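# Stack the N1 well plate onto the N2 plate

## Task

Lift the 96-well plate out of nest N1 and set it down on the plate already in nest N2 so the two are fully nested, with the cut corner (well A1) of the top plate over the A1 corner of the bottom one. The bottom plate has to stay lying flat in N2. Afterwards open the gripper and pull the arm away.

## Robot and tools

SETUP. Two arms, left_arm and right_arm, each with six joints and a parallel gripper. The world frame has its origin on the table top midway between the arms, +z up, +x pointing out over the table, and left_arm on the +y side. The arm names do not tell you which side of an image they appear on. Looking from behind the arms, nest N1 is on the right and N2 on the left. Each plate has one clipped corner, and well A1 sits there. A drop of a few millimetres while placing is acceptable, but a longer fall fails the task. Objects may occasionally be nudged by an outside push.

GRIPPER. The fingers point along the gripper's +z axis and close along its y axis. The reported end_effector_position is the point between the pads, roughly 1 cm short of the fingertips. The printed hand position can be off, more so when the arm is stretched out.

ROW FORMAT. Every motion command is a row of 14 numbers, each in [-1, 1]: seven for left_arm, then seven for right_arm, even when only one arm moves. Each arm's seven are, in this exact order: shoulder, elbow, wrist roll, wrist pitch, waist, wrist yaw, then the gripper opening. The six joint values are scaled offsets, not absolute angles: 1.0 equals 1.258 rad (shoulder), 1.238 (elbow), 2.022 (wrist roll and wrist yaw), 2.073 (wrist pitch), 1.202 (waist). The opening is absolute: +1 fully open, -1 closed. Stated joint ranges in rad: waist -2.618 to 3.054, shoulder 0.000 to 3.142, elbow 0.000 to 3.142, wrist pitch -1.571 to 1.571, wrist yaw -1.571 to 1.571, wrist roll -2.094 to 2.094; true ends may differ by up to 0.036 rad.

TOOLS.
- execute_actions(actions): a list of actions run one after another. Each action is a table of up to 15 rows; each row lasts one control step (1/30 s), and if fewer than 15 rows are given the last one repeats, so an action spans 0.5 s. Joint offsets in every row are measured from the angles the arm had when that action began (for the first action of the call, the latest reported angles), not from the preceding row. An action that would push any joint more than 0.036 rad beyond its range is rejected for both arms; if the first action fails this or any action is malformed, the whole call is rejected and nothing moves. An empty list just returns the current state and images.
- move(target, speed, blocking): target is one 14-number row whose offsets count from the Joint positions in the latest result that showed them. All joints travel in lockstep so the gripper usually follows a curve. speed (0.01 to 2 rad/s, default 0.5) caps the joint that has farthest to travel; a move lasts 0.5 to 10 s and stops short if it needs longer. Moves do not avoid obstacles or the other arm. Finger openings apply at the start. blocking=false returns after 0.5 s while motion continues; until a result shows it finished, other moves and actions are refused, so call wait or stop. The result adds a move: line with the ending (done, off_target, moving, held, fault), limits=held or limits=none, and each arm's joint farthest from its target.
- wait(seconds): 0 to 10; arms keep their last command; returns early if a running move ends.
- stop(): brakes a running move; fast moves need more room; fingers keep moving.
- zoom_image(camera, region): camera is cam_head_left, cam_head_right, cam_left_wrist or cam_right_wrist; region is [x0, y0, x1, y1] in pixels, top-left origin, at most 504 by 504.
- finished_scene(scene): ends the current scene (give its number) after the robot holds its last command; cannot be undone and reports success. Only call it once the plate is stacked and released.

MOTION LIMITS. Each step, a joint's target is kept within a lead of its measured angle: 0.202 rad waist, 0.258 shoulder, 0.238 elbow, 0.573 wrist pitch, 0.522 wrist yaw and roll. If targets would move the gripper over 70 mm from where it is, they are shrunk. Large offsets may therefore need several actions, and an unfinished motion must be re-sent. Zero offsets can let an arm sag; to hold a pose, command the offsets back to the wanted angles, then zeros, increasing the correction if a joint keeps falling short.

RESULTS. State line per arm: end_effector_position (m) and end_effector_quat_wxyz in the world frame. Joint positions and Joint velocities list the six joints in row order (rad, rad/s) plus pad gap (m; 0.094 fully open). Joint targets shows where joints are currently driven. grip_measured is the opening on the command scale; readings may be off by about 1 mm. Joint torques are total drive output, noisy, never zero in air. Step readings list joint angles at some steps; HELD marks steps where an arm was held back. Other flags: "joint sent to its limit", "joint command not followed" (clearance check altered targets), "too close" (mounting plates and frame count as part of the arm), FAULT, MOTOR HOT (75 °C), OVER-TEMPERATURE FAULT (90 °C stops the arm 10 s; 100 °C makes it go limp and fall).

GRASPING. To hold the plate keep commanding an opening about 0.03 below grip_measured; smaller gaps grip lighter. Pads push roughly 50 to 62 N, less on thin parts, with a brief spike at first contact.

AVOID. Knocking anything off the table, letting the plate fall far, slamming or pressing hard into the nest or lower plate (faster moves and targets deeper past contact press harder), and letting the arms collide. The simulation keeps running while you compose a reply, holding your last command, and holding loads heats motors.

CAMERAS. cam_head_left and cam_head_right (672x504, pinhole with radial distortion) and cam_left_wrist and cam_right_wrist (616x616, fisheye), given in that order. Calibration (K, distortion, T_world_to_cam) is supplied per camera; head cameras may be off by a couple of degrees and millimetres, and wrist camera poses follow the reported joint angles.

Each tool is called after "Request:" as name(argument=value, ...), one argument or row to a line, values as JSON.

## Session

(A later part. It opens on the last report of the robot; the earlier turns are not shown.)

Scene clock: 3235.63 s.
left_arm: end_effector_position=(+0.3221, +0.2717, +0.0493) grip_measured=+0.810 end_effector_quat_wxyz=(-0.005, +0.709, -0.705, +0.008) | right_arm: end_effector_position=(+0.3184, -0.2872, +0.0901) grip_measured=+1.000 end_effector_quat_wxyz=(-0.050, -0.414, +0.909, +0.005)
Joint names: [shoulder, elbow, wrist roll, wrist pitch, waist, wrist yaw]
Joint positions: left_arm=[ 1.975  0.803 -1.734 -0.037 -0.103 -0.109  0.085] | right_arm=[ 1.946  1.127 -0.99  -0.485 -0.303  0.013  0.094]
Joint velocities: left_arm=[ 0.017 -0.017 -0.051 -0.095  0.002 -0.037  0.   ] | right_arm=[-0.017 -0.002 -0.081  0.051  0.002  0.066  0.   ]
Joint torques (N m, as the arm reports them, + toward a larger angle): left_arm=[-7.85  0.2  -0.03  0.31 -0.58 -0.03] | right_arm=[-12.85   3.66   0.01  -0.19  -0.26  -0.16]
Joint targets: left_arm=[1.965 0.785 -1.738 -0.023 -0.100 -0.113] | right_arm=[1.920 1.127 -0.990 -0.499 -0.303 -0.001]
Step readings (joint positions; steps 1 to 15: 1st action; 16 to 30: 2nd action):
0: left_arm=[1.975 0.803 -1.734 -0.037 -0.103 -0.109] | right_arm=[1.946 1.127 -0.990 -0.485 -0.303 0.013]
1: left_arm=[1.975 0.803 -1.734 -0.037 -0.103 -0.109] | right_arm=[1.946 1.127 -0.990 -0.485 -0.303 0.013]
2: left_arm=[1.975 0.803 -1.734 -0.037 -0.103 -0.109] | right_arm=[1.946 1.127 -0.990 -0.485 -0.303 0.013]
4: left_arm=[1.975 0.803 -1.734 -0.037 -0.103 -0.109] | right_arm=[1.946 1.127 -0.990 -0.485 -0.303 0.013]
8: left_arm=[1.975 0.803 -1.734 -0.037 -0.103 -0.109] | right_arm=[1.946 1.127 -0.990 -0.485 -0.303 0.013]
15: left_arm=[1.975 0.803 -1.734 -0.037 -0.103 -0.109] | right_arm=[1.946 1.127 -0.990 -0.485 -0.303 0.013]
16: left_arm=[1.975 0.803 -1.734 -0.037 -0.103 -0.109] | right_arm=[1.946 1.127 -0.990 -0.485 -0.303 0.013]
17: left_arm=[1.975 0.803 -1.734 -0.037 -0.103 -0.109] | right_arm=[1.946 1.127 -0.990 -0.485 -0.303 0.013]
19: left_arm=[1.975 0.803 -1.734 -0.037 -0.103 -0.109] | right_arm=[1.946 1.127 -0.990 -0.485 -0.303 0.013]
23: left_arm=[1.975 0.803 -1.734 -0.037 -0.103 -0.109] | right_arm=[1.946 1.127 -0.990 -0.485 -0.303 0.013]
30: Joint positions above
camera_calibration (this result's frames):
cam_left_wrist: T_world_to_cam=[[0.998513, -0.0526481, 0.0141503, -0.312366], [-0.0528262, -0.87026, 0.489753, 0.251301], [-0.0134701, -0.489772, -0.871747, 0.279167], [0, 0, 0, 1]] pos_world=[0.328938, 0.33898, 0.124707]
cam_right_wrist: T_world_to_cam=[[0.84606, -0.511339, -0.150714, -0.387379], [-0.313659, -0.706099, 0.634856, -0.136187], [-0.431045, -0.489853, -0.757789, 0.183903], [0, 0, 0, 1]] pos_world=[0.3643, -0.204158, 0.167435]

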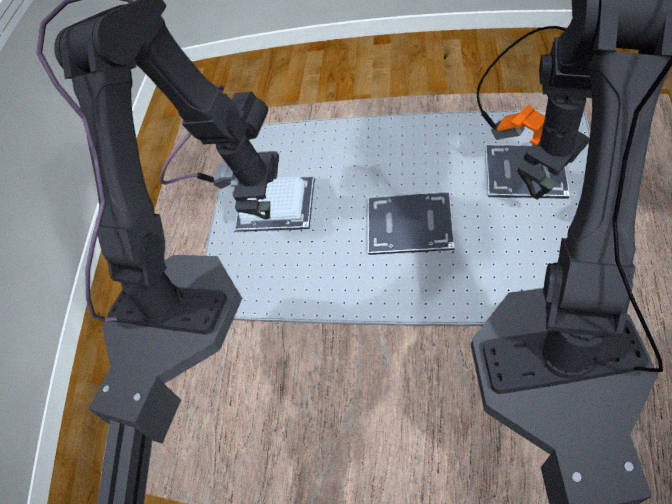

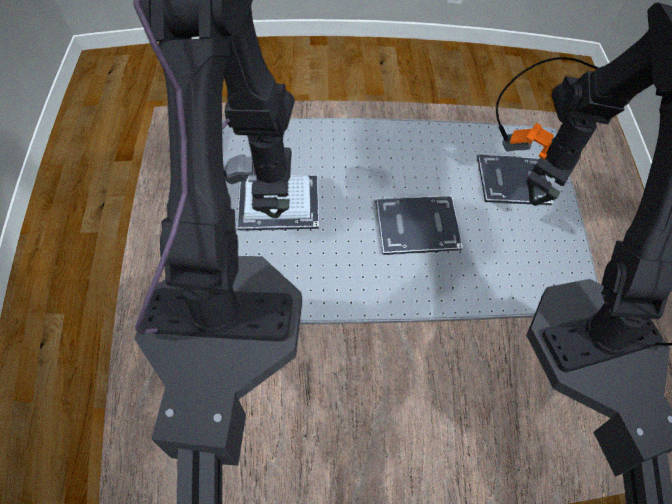

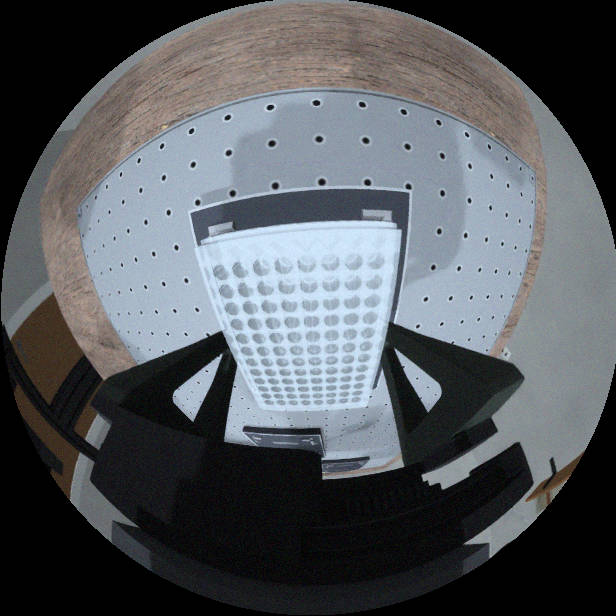

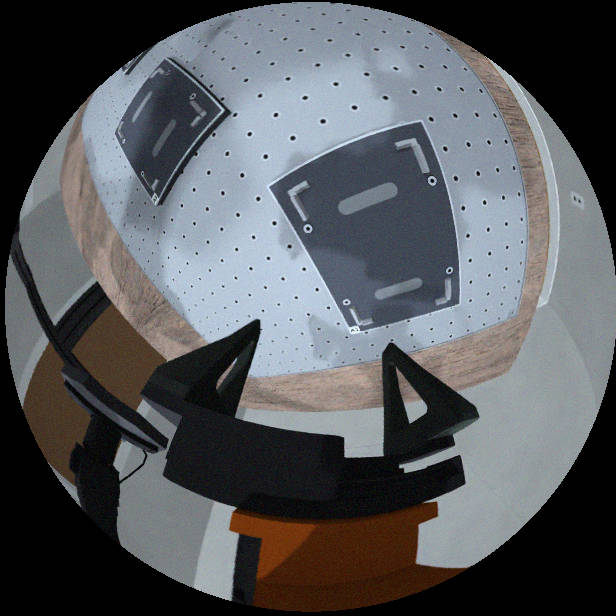

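Request:
zoom_image(
  camera="cam_left_wrist",
  region=[196,222,236,250],
)

Request:
zoom_image(
  camera="cam_left_wrist",
  region=[364,208,404,236],
)

Region (196, 222, 236, 250) of cam_left_wrist's 616x616 image, scaled by 12.600, with more detail than that image has; it fills the top 353 rows of this view, and the rest is white.

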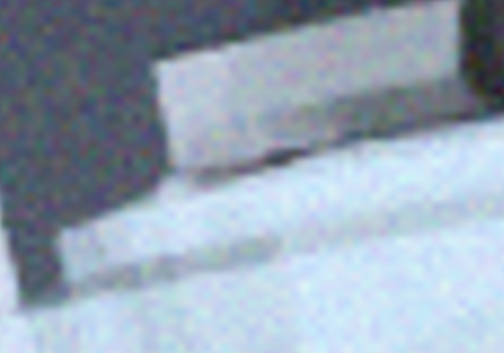

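Region (364, 208, 404, 236) of cam_left_wrist's 616x616 image, scaled by 12.600, with more detail than that image has; it fills the top 353 rows of this view, and the rest is white.

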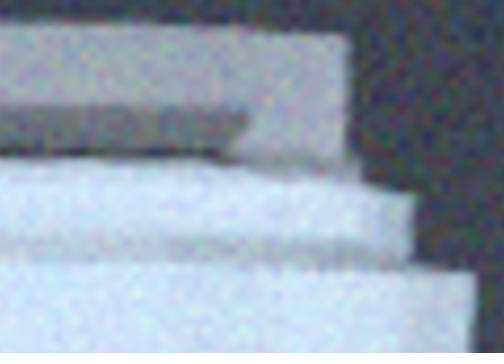

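Request:
execute_actions(
  actions=[
    [[-0.008,-0.0145,-0.002,0.008,0.0025,-0.002,0.803,-0.0207,0,0,-0.0068,0,-0.0069,1.0]],
    [[-0.008,-0.0145,-0.002,0.008,0.0025,-0.002,0.803,-0.0207,0,0,-0.0068,0,-0.0069,1.0]],
  ],
)

Request:
zoom_image(
  camera="cam_left_wrist",
  region=[185,175,425,375],
)

Scene clock: 3292.20 s.
left_arm: end_effector_position=(+0.3234, +0.2715, +0.0494) grip_measured=+0.810 end_effector_quat_wxyz=(-0.007, +0.709, -0.705, +0.010) | right_arm: end_effector_position=(+0.3184, -0.2872, +0.0901) grip_measured=+1.000 end_effector_quat_wxyz=(-0.050, -0.414, +0.909, +0.005)
Joint names: [shoulder, elbow, wrist roll, wrist pitch, waist, wrist yaw]
Joint positions: left_arm=[ 1.975  0.803 -1.734 -0.032 -0.103 -0.109  0.085] | right_arm=[ 1.946  1.127 -0.99  -0.485 -0.303  0.013  0.094]
Joint velocities: left_arm=[ 0.002 -0.007 -0.051  0.007  0.022 -0.081  0.   ] | right_arm=[-0.007 -0.007  0.022  0.007  0.017 -0.022  0.   ]
Joint torques (N m, as the arm reports them, + toward a larger angle): left_arm=[-7.85  0.21 -0.03  0.34 -0.59 -0.03] | right_arm=[-12.83   3.66   0.    -0.2   -0.27  -0.16]
Joint targets: left_arm=[1.965 0.785 -1.738 -0.016 -0.100 -0.113] | right_arm=[1.920 1.127 -0.990 -0.499 -0.303 -0.001]
Step readings (joint positions; steps 1 to 15: 1st action; 16 to 30: 2nd action):
0: left_arm=[1.975 0.803 -1.734 -0.037 -0.103 -0.109] | right_arm=[1.946 1.127 -0.990 -0.485 -0.303 0.013]
1: left_arm=[1.975 0.803 -1.734 -0.037 -0.103 -0.109] | right_arm=[1.946 1.127 -0.990 -0.485 -0.303 0.013]
2: left_arm=[1.975 0.803 -1.734 -0.036 -0.103 -0.109] | right_arm=[1.946 1.127 -0.990 -0.485 -0.303 0.013]
4: left_arm=[1.975 0.803 -1.734 -0.034 -0.103 -0.109] | right_arm=[1.946 1.127 -0.990 -0.485 -0.303 0.013]
8: left_arm=[1.975 0.803 -1.734 -0.032 -0.103 -0.109] | right_arm=[1.946 1.127 -0.990 -0.485 -0.303 0.013]
15: left_arm=[1.975 0.803 -1.734 -0.032 -0.103 -0.109] | right_arm=[1.946 1.127 -0.990 -0.485 -0.303 0.013]
16: left_arm=[1.975 0.803 -1.734 -0.032 -0.103 -0.109] | right_arm=[1.946 1.127 -0.990 -0.485 -0.303 0.013]
17: left_arm=[1.975 0.803 -1.734 -0.032 -0.103 -0.109] | right_arm=[1.946 1.127 -0.990 -0.485 -0.303 0.013]
19: left_arm=[1.975 0.803 -1.734 -0.032 -0.103 -0.109] | right_arm=[1.946 1.127 -0.990 -0.485 -0.303 0.013]
23: left_arm=[1.975 0.803 -1.734 -0.032 -0.103 -0.109] | right_arm=[1.946 1.127 -0.990 -0.485 -0.303 0.013]
30: Joint positions above
camera_calibration (this result's frames):
cam_left_wrist: T_world_to_cam=[[0.998455, -0.0520505, 0.0194277, -0.314086], [-0.0548859, -0.869878, 0.490204, 0.251717], [-0.00861562, -0.490513, -0.871391, 0.277721], [0, 0, 0, 1]] pos_world=[0.329809, 0.33884, 0.124713]
cam_right_wrist: T_world_to_cam=[[0.84606, -0.511339, -0.150714, -0.387379], [-0.313659, -0.706099, 0.634856, -0.136187], [-0.431045, -0.489853, -0.757789, 0.183903], [0, 0, 0, 1]] pos_world=[0.3643, -0.204158, 0.167435]

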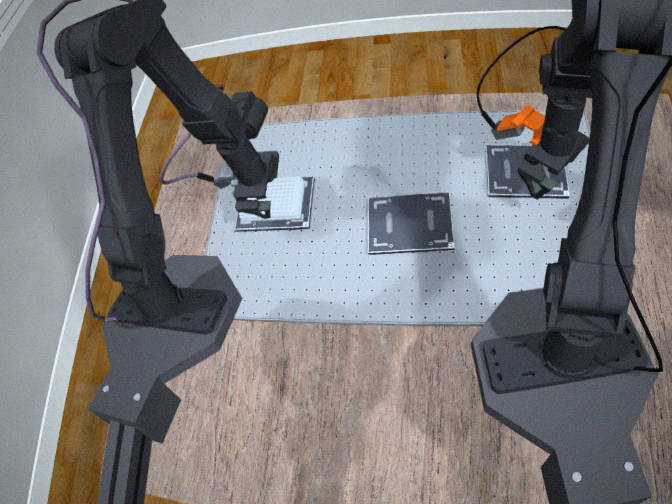

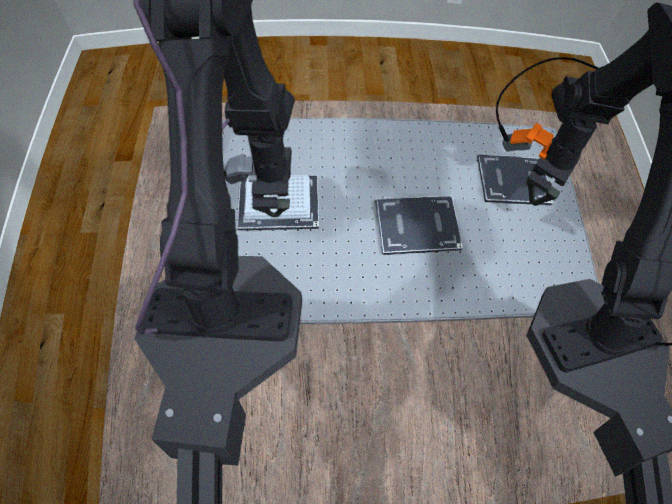

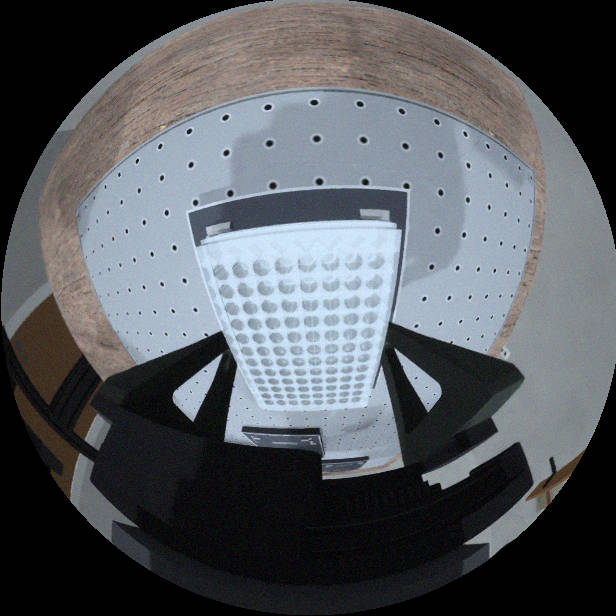

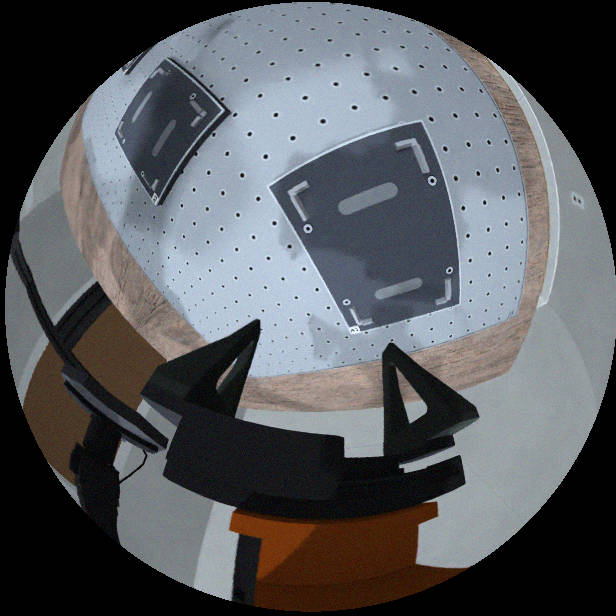

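Region (185, 175, 425, 375) of cam_left_wrist's 616x616 image, scaled by 2.100, with more detail than that image has.

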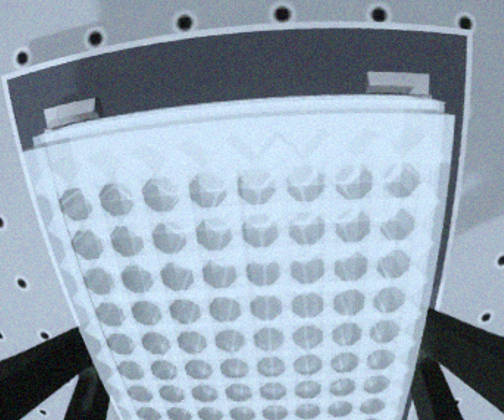

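Request:
zoom_image(
  camera="cam_left_wrist",
  region=[350,200,420,250],
)

Request:
zoom_image(
  camera="cam_left_wrist",
  region=[185,205,255,255],
)

Region (350, 200, 420, 250) of cam_left_wrist's 616x616 image, scaled by 7.200, with more detail than that image has; it fills the top 360 rows of this view, and the rest is white.

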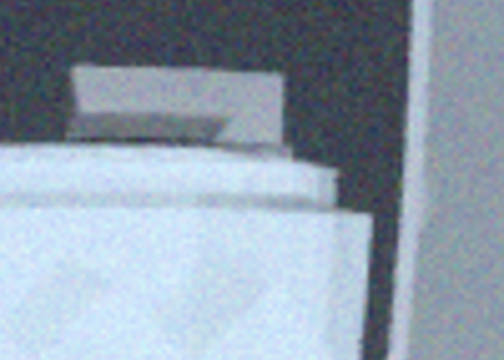

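Region (185, 205, 255, 255) of cam_left_wrist's 616x616 image, scaled by 7.200, with more detail than that image has; it fills the top 360 rows of this view, and the rest is white.

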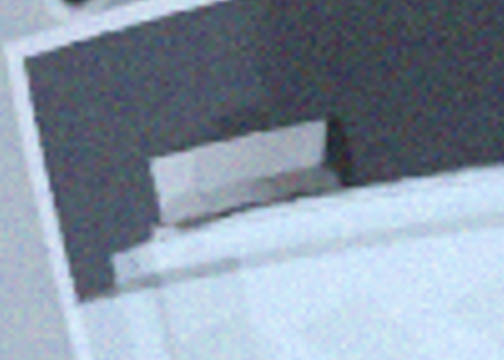

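Request:
zoom_image(
  camera="cam_left_wrist",
  region=[320,205,362,240],
)

Request:
zoom_image(
  camera="cam_left_wrist",
  region=[232,212,274,247],
)

Region (320, 205, 362, 240) of cam_left_wrist's 616x616 image, scaled by 12.000, with more detail than that image has.

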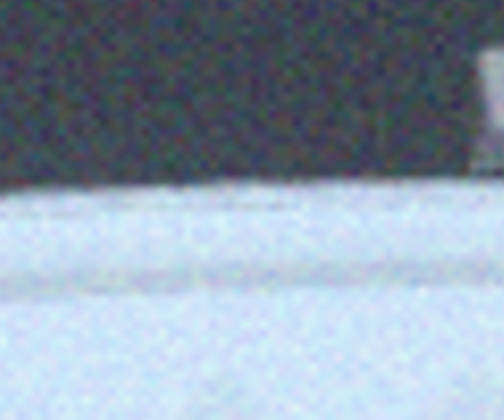

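Region (232, 212, 274, 247) of cam_left_wrist's 616x616 image, scaled by 12.000, with more detail than that image has.

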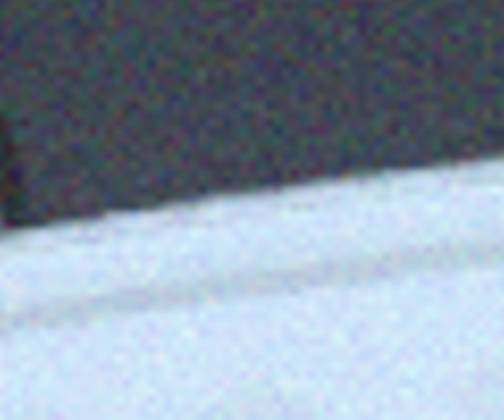

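Request:
execute_actions(
  actions=[
    [[-0.008,-0.0145,-0.002,-0.003,0.0025,-0.002,0.795,-0.0207,0,0,-0.0068,0,-0.0069,1.0]],
    [[-0.008,-0.0145,-0.002,-0.003,0.0025,-0.002,0.784,-0.0207,0,0,-0.0068,0,-0.0069,1.0]],
    [[-0.008,-0.0145,-0.002,-0.003,0.0025,-0.0085,0.784,-0.0207,0,0,-0.0068,0,-0.0069,1.0]],
  ],
)

Request:
zoom_image(
  camera="cam_left_wrist",
  region=[320,205,362,240],
)

Scene clock: 3329.60 s.
left_arm: end_effector_position=(+0.3234, +0.2715, +0.0494) grip_measured=+0.799 end_effector_quat_wxyz=(-0.007, +0.709, -0.705, +0.010) | right_arm: end_effector_position=(+0.3184, -0.2872, +0.0901) grip_measured=+1.000 end_effector_quat_wxyz=(-0.050, -0.414, +0.909, +0.005)
Joint names: [shoulder, elbow, wrist roll, wrist pitch, waist, wrist yaw]
Joint positions: left_arm=[ 1.975  0.803 -1.734 -0.032 -0.103 -0.109  0.085] | right_arm=[ 1.946  1.127 -0.99  -0.485 -0.303  0.013  0.094]
Joint velocities: left_arm=[ 0.012  0.012 -0.022  0.066 -0.007  0.007  0.   ] | right_arm=[ 0.007 -0.007 -0.037 -0.007  0.012  0.007  0.   ]
Joint torques (N m, as the arm reports them, + toward a larger angle): left_arm=[-7.85  0.21 -0.03  0.13 -0.58 -0.14] | right_arm=[-12.81   3.63   0.02  -0.2   -0.29  -0.16]
Joint targets: left_arm=[1.965 0.785 -1.738 -0.038 -0.100 -0.126] | right_arm=[1.920 1.127 -0.990 -0.499 -0.303 -0.001]
Step readings (joint positions; steps 1 to 15: 1st action; 16 to 30: 2nd action; 31 to 45: 3rd action):
0: left_arm=[1.975 0.803 -1.734 -0.032 -0.103 -0.109] | right_arm=[1.946 1.127 -0.990 -0.485 -0.303 0.013]
1: left_arm=[1.975 0.803 -1.734 -0.032 -0.103 -0.109] | right_arm=[1.946 1.127 -0.990 -0.485 -0.303 0.013]
2: left_arm=[1.975 0.803 -1.734 -0.032 -0.103 -0.109] | right_arm=[1.946 1.127 -0.990 -0.485 -0.303 0.013]
4: left_arm=[1.975 0.803 -1.734 -0.032 -0.103 -0.109] | right_arm=[1.946 1.127 -0.990 -0.485 -0.303 0.013]
8: left_arm=[1.975 0.803 -1.734 -0.032 -0.103 -0.109] | right_arm=[1.946 1.127 -0.990 -0.485 -0.303 0.013]
15: left_arm=[1.975 0.803 -1.734 -0.032 -0.103 -0.109] | right_arm=[1.946 1.127 -0.990 -0.485 -0.303 0.013]
16: left_arm=[1.975 0.803 -1.734 -0.032 -0.103 -0.109] | right_arm=[1.946 1.127 -0.990 -0.485 -0.303 0.013]
17: left_arm=[1.975 0.803 -1.734 -0.032 -0.103 -0.109] | right_arm=[1.946 1.127 -0.990 -0.485 -0.303 0.013]
19: left_arm=[1.975 0.803 -1.734 -0.032 -0.103 -0.109] | right_arm=[1.946 1.127 -0.990 -0.485 -0.303 0.013]
23: left_arm=[1.975 0.803 -1.734 -0.032 -0.103 -0.109] | right_arm=[1.946 1.127 -0.990 -0.485 -0.303 0.013]
30: left_arm=[1.975 0.803 -1.734 -0.032 -0.103 -0.109] | right_arm=[1.946 1.127 -0.990 -0.485 -0.303 0.013]
31: left_arm=[1.975 0.803 -1.734 -0.032 -0.103 -0.109] | right_arm=[1.946 1.127 -0.990 -0.485 -0.303 0.013]
32: left_arm=[1.975 0.803 -1.734 -0.032 -0.103 -0.109] | right_arm=[1.946 1.127 -0.990 -0.485 -0.303 0.013]
34: left_arm=[1.975 0.803 -1.734 -0.032 -0.103 -0.109] | right_arm=[1.946 1.127 -0.990 -0.485 -0.303 0.013]
38: left_arm=[1.975 0.803 -1.734 -0.032 -0.103 -0.109] | right_arm=[1.946 1.127 -0.990 -0.485 -0.303 0.013]
45: Joint positions above
camera_calibration (this result's frames):
cam_left_wrist: T_world_to_cam=[[0.998455, -0.0520505, 0.0194277, -0.314086], [-0.0548859, -0.869878, 0.490204, 0.251717], [-0.00861562, -0.490513, -0.871391, 0.277721], [0, 0, 0, 1]] pos_world=[0.329809, 0.33884, 0.124713]
cam_right_wrist: T_world_to_cam=[[0.84606, -0.511339, -0.150714, -0.387379], [-0.313659, -0.706099, 0.634856, -0.136187], [-0.431045, -0.489853, -0.757789, 0.183903], [0, 0, 0, 1]] pos_world=[0.3643, -0.204158, 0.167435]

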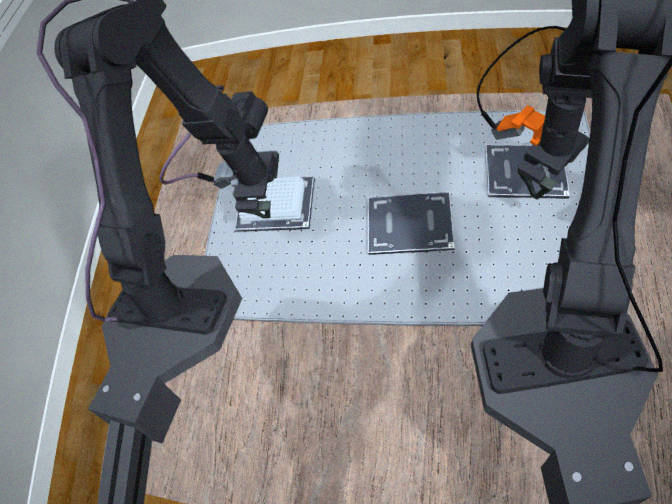

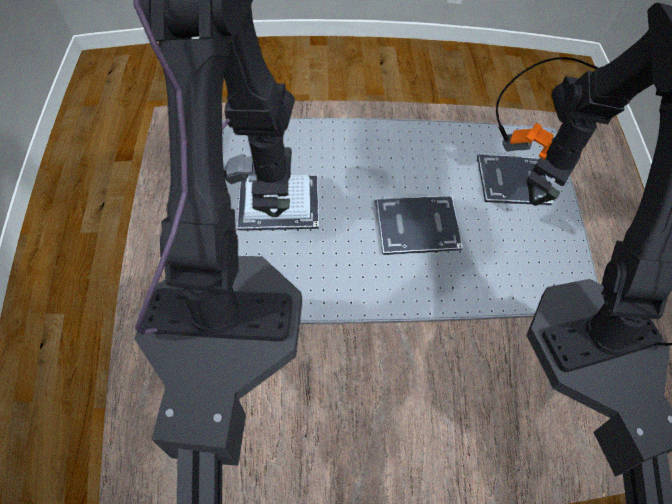

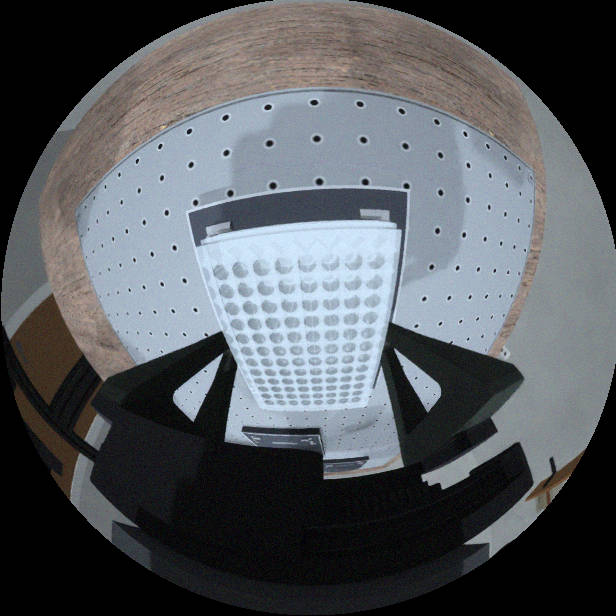

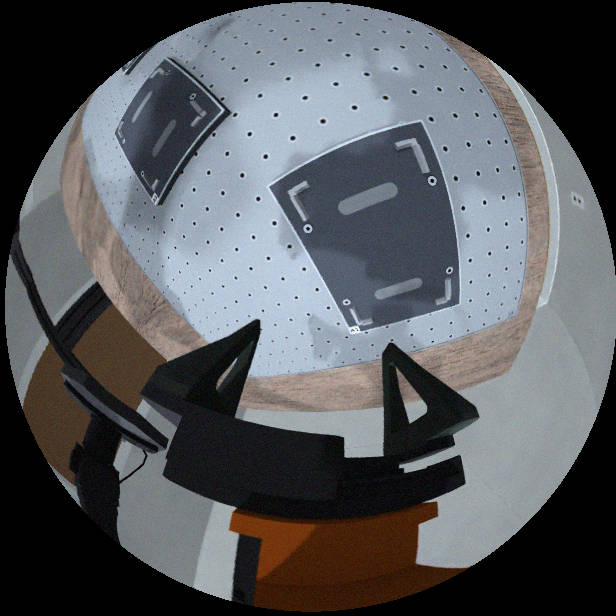

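Region (320, 205, 362, 240) of cam_left_wrist's 616x616 image, scaled by 12.000, with more detail than that image has.

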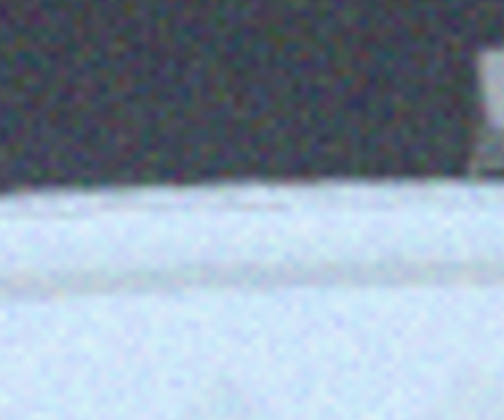

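Request:
zoom_image(
  camera="cam_left_wrist",
  region=[235,340,405,430],
)

Region (235, 340, 405, 430) of cam_left_wrist's 616x616 image, scaled by 2.965, with more detail than that image has; it fills the top 267 rows of this view, and the rest is white.

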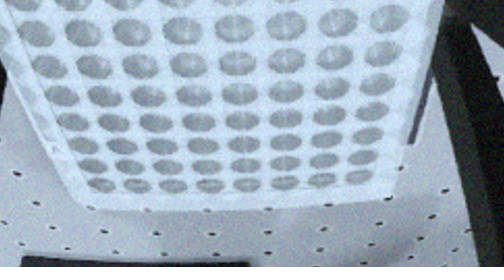

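Request:
zoom_image(
  camera="cam_left_wrist",
  region=[196,224,228,248],
)

Request:
zoom_image(
  camera="cam_left_wrist",
  region=[370,212,402,236],
)

Region (196, 224, 228, 248) of cam_left_wrist's 616x616 image, scaled by 15.750, with more detail than that image has; it fills the top 378 rows of this view, and the rest is white.

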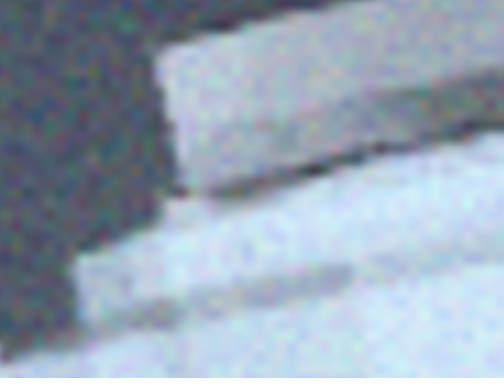

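Region (370, 212, 402, 236) of cam_left_wrist's 616x616 image, scaled by 15.750, with more detail than that image has; it fills the top 378 rows of this view, and the rest is white.

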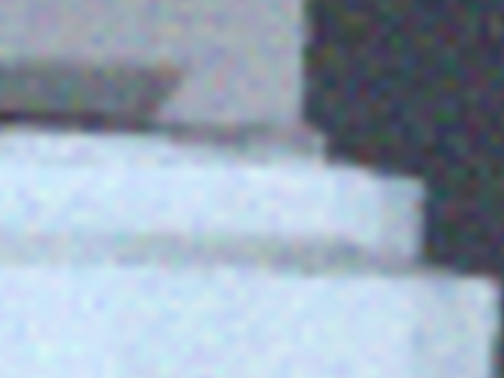

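Request:
execute_actions(
  actions=[
    [[-0.008,-0.0145,-0.002,-0.003,0.0025,-0.0095,0.784,-0.0207,0,0,-0.0068,0,-0.0069,1.0]],
    [[-0.008,-0.0145,-0.002,-0.003,0.0025,-0.0102,0.784,-0.0207,0,0,-0.0068,0,-0.0069,1.0]],
  ],
)

Scene clock: 3450.60 s.
left_arm: end_effector_position=(+0.3234, +0.2721, +0.0494) grip_measured=+0.799 end_effector_quat_wxyz=(-0.008, +0.709, -0.705, +0.009) | right_arm: end_effector_position=(+0.3184, -0.2872, +0.0901) grip_measured=+1.000 end_effector_quat_wxyz=(-0.050, -0.414, +0.909, +0.005)
Joint names: [shoulder, elbow, wrist roll, wrist pitch, waist, wrist yaw]
Joint positions: left_arm=[ 1.975  0.803 -1.734 -0.032 -0.103 -0.112  0.085] | right_arm=[ 1.946  1.127 -0.99  -0.485 -0.303  0.013  0.094]
Joint velocities: left_arm=[-0.027 -0.002  0.007  0.007  0.002  0.037  0.   ] | right_arm=[-0.017 -0.007 -0.037 -0.037 -0.012 -0.022  0.   ]
Joint torques (N m, as the arm reports them, + toward a larger angle): left_arm=[-7.85  0.2  -0.03  0.13 -0.59 -0.16] | right_arm=[-12.82   3.64   0.01  -0.18  -0.27  -0.16]
Joint targets: left_arm=[1.965 0.785 -1.738 -0.038 -0.100 -0.131] | right_arm=[1.920 1.127 -0.990 -0.499 -0.303 -0.001]
Step readings (joint positions; steps 1 to 15: 1st action; 16 to 30: 2nd action):
0: left_arm=[1.975 0.803 -1.734 -0.032 -0.103 -0.109] | right_arm=[1.946 1.127 -0.990 -0.485 -0.303 0.013]
1: left_arm=[1.975 0.803 -1.734 -0.032 -0.103 -0.109] | right_arm=[1.946 1.127 -0.990 -0.485 -0.303 0.013]
2: left_arm=[1.975 0.803 -1.734 -0.032 -0.103 -0.110] | right_arm=[1.946 1.127 -0.990 -0.485 -0.303 0.013]
4: left_arm=[1.975 0.803 -1.734 -0.032 -0.103 -0.110] | right_arm=[1.946 1.127 -0.990 -0.485 -0.303 0.013]
8: left_arm=[1.975 0.803 -1.734 -0.032 -0.103 -0.111] | right_arm=[1.946 1.127 -0.990 -0.485 -0.303 0.013]
15: left_arm=[1.975 0.803 -1.734 -0.032 -0.103 -0.111] | right_arm=[1.946 1.127 -0.990 -0.485 -0.303 0.013]
16: left_arm=[1.975 0.803 -1.734 -0.032 -0.103 -0.111] | right_arm=[1.946 1.127 -0.990 -0.485 -0.303 0.013]
17: left_arm=[1.975 0.803 -1.734 -0.032 -0.103 -0.112] | right_arm=[1.946 1.127 -0.990 -0.485 -0.303 0.013]
19: left_arm=[1.975 0.803 -1.734 -0.032 -0.103 -0.112] | right_arm=[1.946 1.127 -0.990 -0.485 -0.303 0.013]
23: left_arm=[1.975 0.803 -1.734 -0.032 -0.103 -0.112] | right_arm=[1.946 1.127 -0.990 -0.485 -0.303 0.013]
30: Joint positions above
camera_calibration (this result's frames):
cam_left_wrist: T_world_to_cam=[[0.998455, -0.052077, 0.0193695, -0.314038], [-0.0549068, -0.871382, 0.487522, 0.252746], [-0.00851042, -0.487833, -0.872896, 0.277301], [0, 0, 0, 1]] pos_world=[0.329791, 0.33916, 0.124919]
cam_right_wrist: T_world_to_cam=[[0.84606, -0.511339, -0.150714, -0.387379], [-0.313659, -0.706099, 0.634856, -0.136187], [-0.431045, -0.489853, -0.757789, 0.183903], [0, 0, 0, 1]] pos_world=[0.3643, -0.204158, 0.167435]

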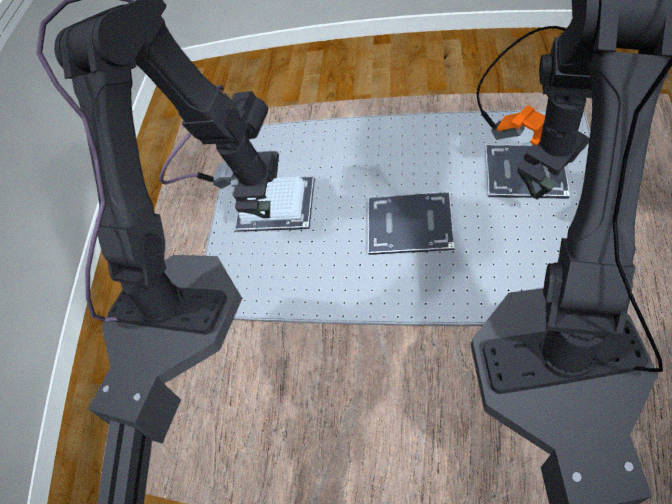

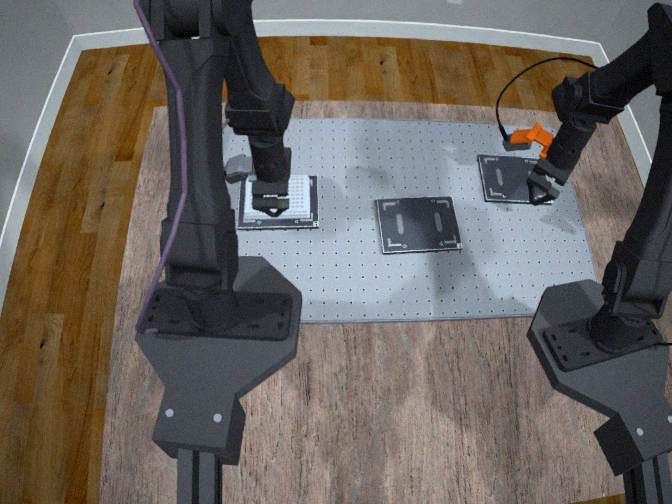

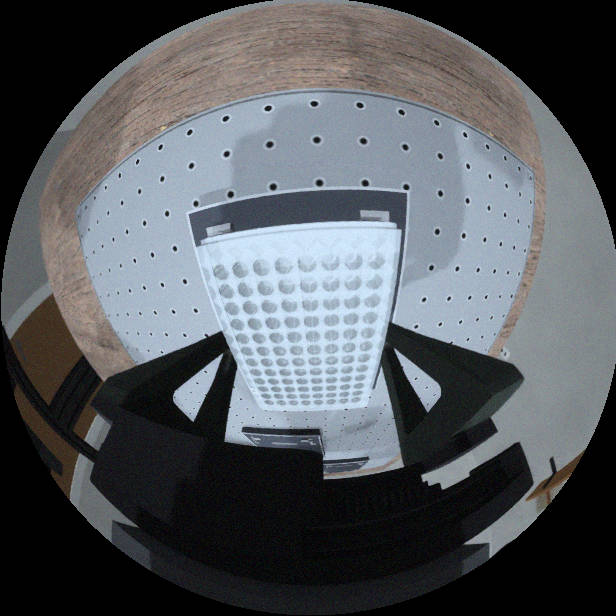

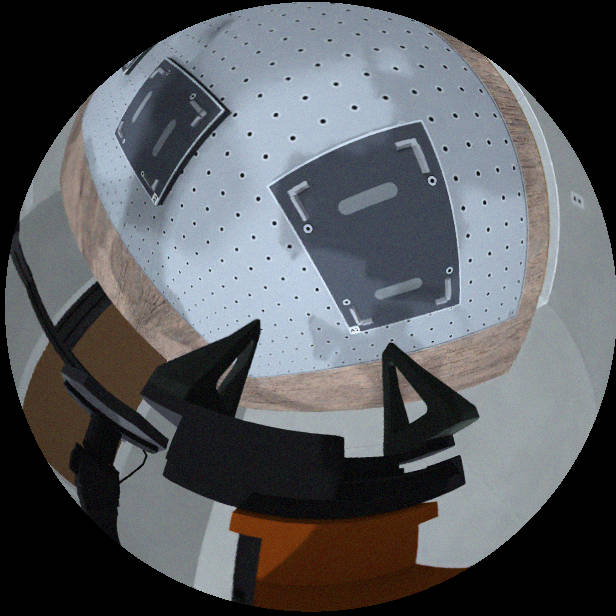

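Request:
execute_actions(
  actions=[
    [[-0.008,-0.0145,-0.002,-0.003,0.0025,-0.003,0.815,-0.0207,0,0,-0.0068,0,-0.0069,1.0]],
  ],
)

Request:
zoom_image(
  camera="cam_left_wrist",
  region=[185,175,425,375],
)

Request:
zoom_image(
  camera="cam_left_wrist",
  region=[320,205,362,240],
)

Scene clock: 3457.00 s.
left_arm: end_effector_position=(+0.3233, +0.2721, +0.0494) grip_measured=+0.818 end_effector_quat_wxyz=(-0.008, +0.709, -0.705, +0.009) | right_arm: end_effector_position=(+0.3184, -0.2872, +0.0901) grip_measured=+1.000 end_effector_quat_wxyz=(-0.050, -0.414, +0.909, +0.005)
Joint names: [shoulder, elbow, wrist roll, wrist pitch, waist, wrist yaw]
Joint positions: left_arm=[ 1.975  0.803 -1.734 -0.033 -0.103 -0.112  0.085] | right_arm=[ 1.946  1.127 -0.99  -0.485 -0.303  0.013  0.094]
Joint velocities: left_arm=[-0.007  0.012  0.007 -0.051  0.007 -0.022 -0.   ] | right_arm=[-0.012  0.007 -0.037 -0.007 -0.012 -0.051  0.   ]
Joint torques (N m, as the arm reports them, + toward a larger angle): left_arm=[-7.85  0.21 -0.03  0.13 -0.59 -0.04] | right_arm=[-12.84   3.68   0.02  -0.2   -0.25  -0.16]
Joint targets: left_arm=[1.965 0.785 -1.738 -0.039 -0.100 -0.118] | right_arm=[1.920 1.127 -0.990 -0.499 -0.303 -0.001]
Step readings (joint positions):
0: left_arm=[1.975 0.803 -1.734 -0.032 -0.103 -0.112] | right_arm=[1.946 1.127 -0.990 -0.485 -0.303 0.013]
1: left_arm=[1.975 0.803 -1.734 -0.032 -0.103 -0.112] | right_arm=[1.946 1.127 -0.990 -0.485 -0.303 0.013]
2: left_arm=[1.975 0.803 -1.734 -0.033 -0.103 -0.112] | right_arm=[1.946 1.127 -0.990 -0.485 -0.303 0.013]
4: left_arm=[1.975 0.803 -1.734 -0.033 -0.103 -0.112] | right_arm=[1.946 1.127 -0.990 -0.485 -0.303 0.013]
8: left_arm=[1.975 0.803 -1.734 -0.033 -0.103 -0.112] | right_arm=[1.946 1.127 -0.990 -0.485 -0.303 0.013]
15: Joint positions above
camera_calibration (this result's frames):
cam_left_wrist: T_world_to_cam=[[0.99846, -0.0521198, 0.0189926, -0.313916], [-0.0547607, -0.871409, 0.48749, 0.252716], [-0.00885757, -0.48778, -0.872922, 0.277405], [0, 0, 0, 1]] pos_world=[0.329728, 0.33917, 0.124918]
cam_right_wrist: T_world_to_cam=[[0.84606, -0.511339, -0.150714, -0.387379], [-0.313659, -0.706099, 0.634856, -0.136187], [-0.431045, -0.489853, -0.757789, 0.183903], [0, 0, 0, 1]] pos_world=[0.3643, -0.204158, 0.167435]

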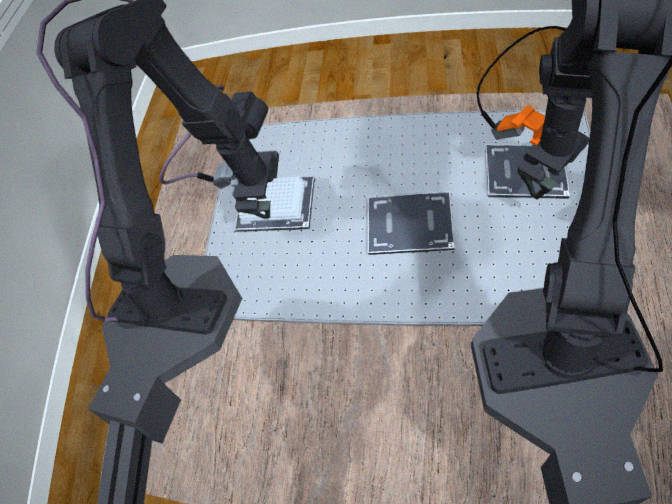

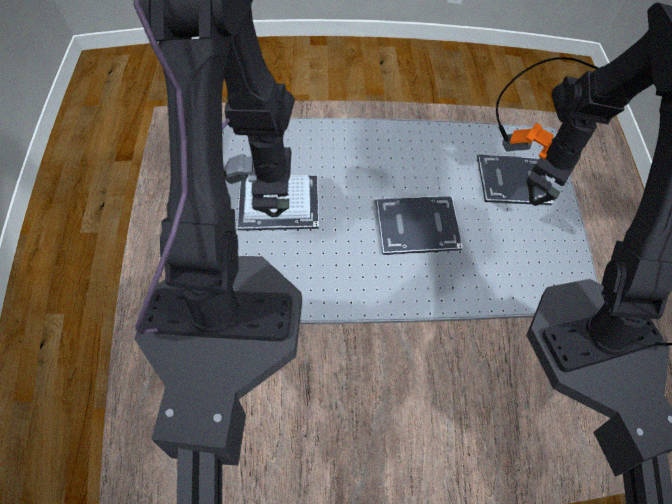

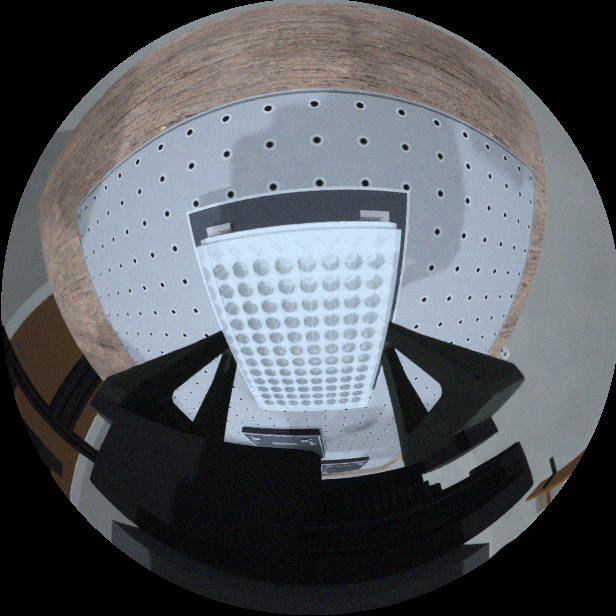

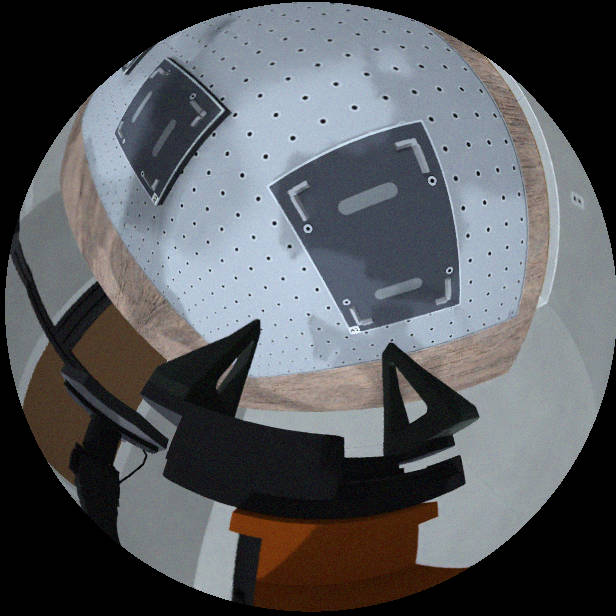

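Region (185, 175, 425, 375) of cam_left_wrist's 616x616 image, scaled by 2.100, with more detail than that image has.

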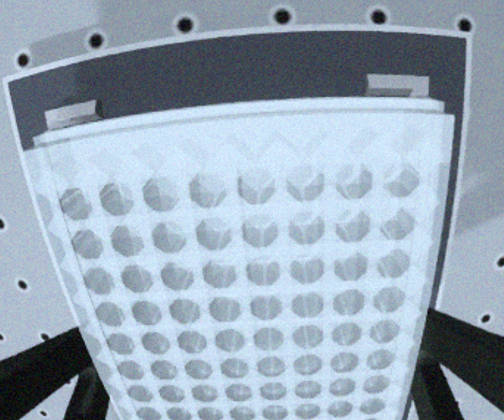

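Region (320, 205, 362, 240) of cam_left_wrist's 616x616 image, scaled by 12.000, with more detail than that image has.

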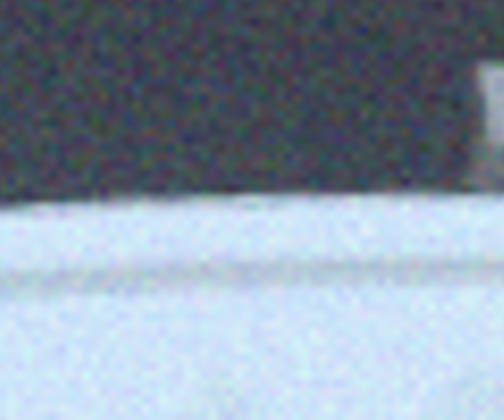

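Request:
zoom_image(
  camera="cam_left_wrist",
  region=[232,212,274,247],
)

Request:
zoom_image(
  camera="cam_left_wrist",
  region=[235,340,405,430],
)

Region (232, 212, 274, 247) of cam_left_wrist's 616x616 image, scaled by 12.000, with more detail than that image has.

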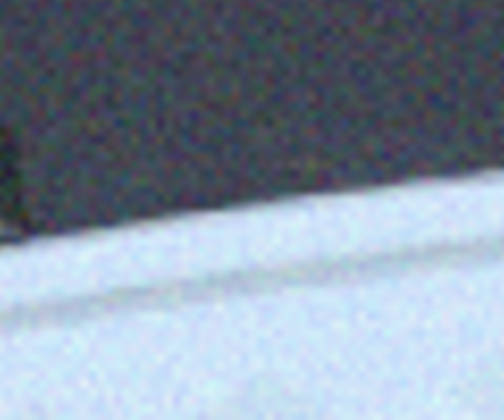

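Region (235, 340, 405, 430) of cam_left_wrist's 616x616 image, scaled by 2.965, with more detail than that image has; it fills the top 267 rows of this view, and the rest is white.

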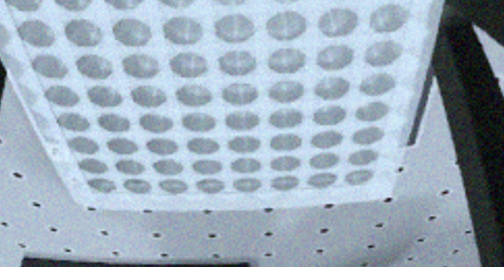

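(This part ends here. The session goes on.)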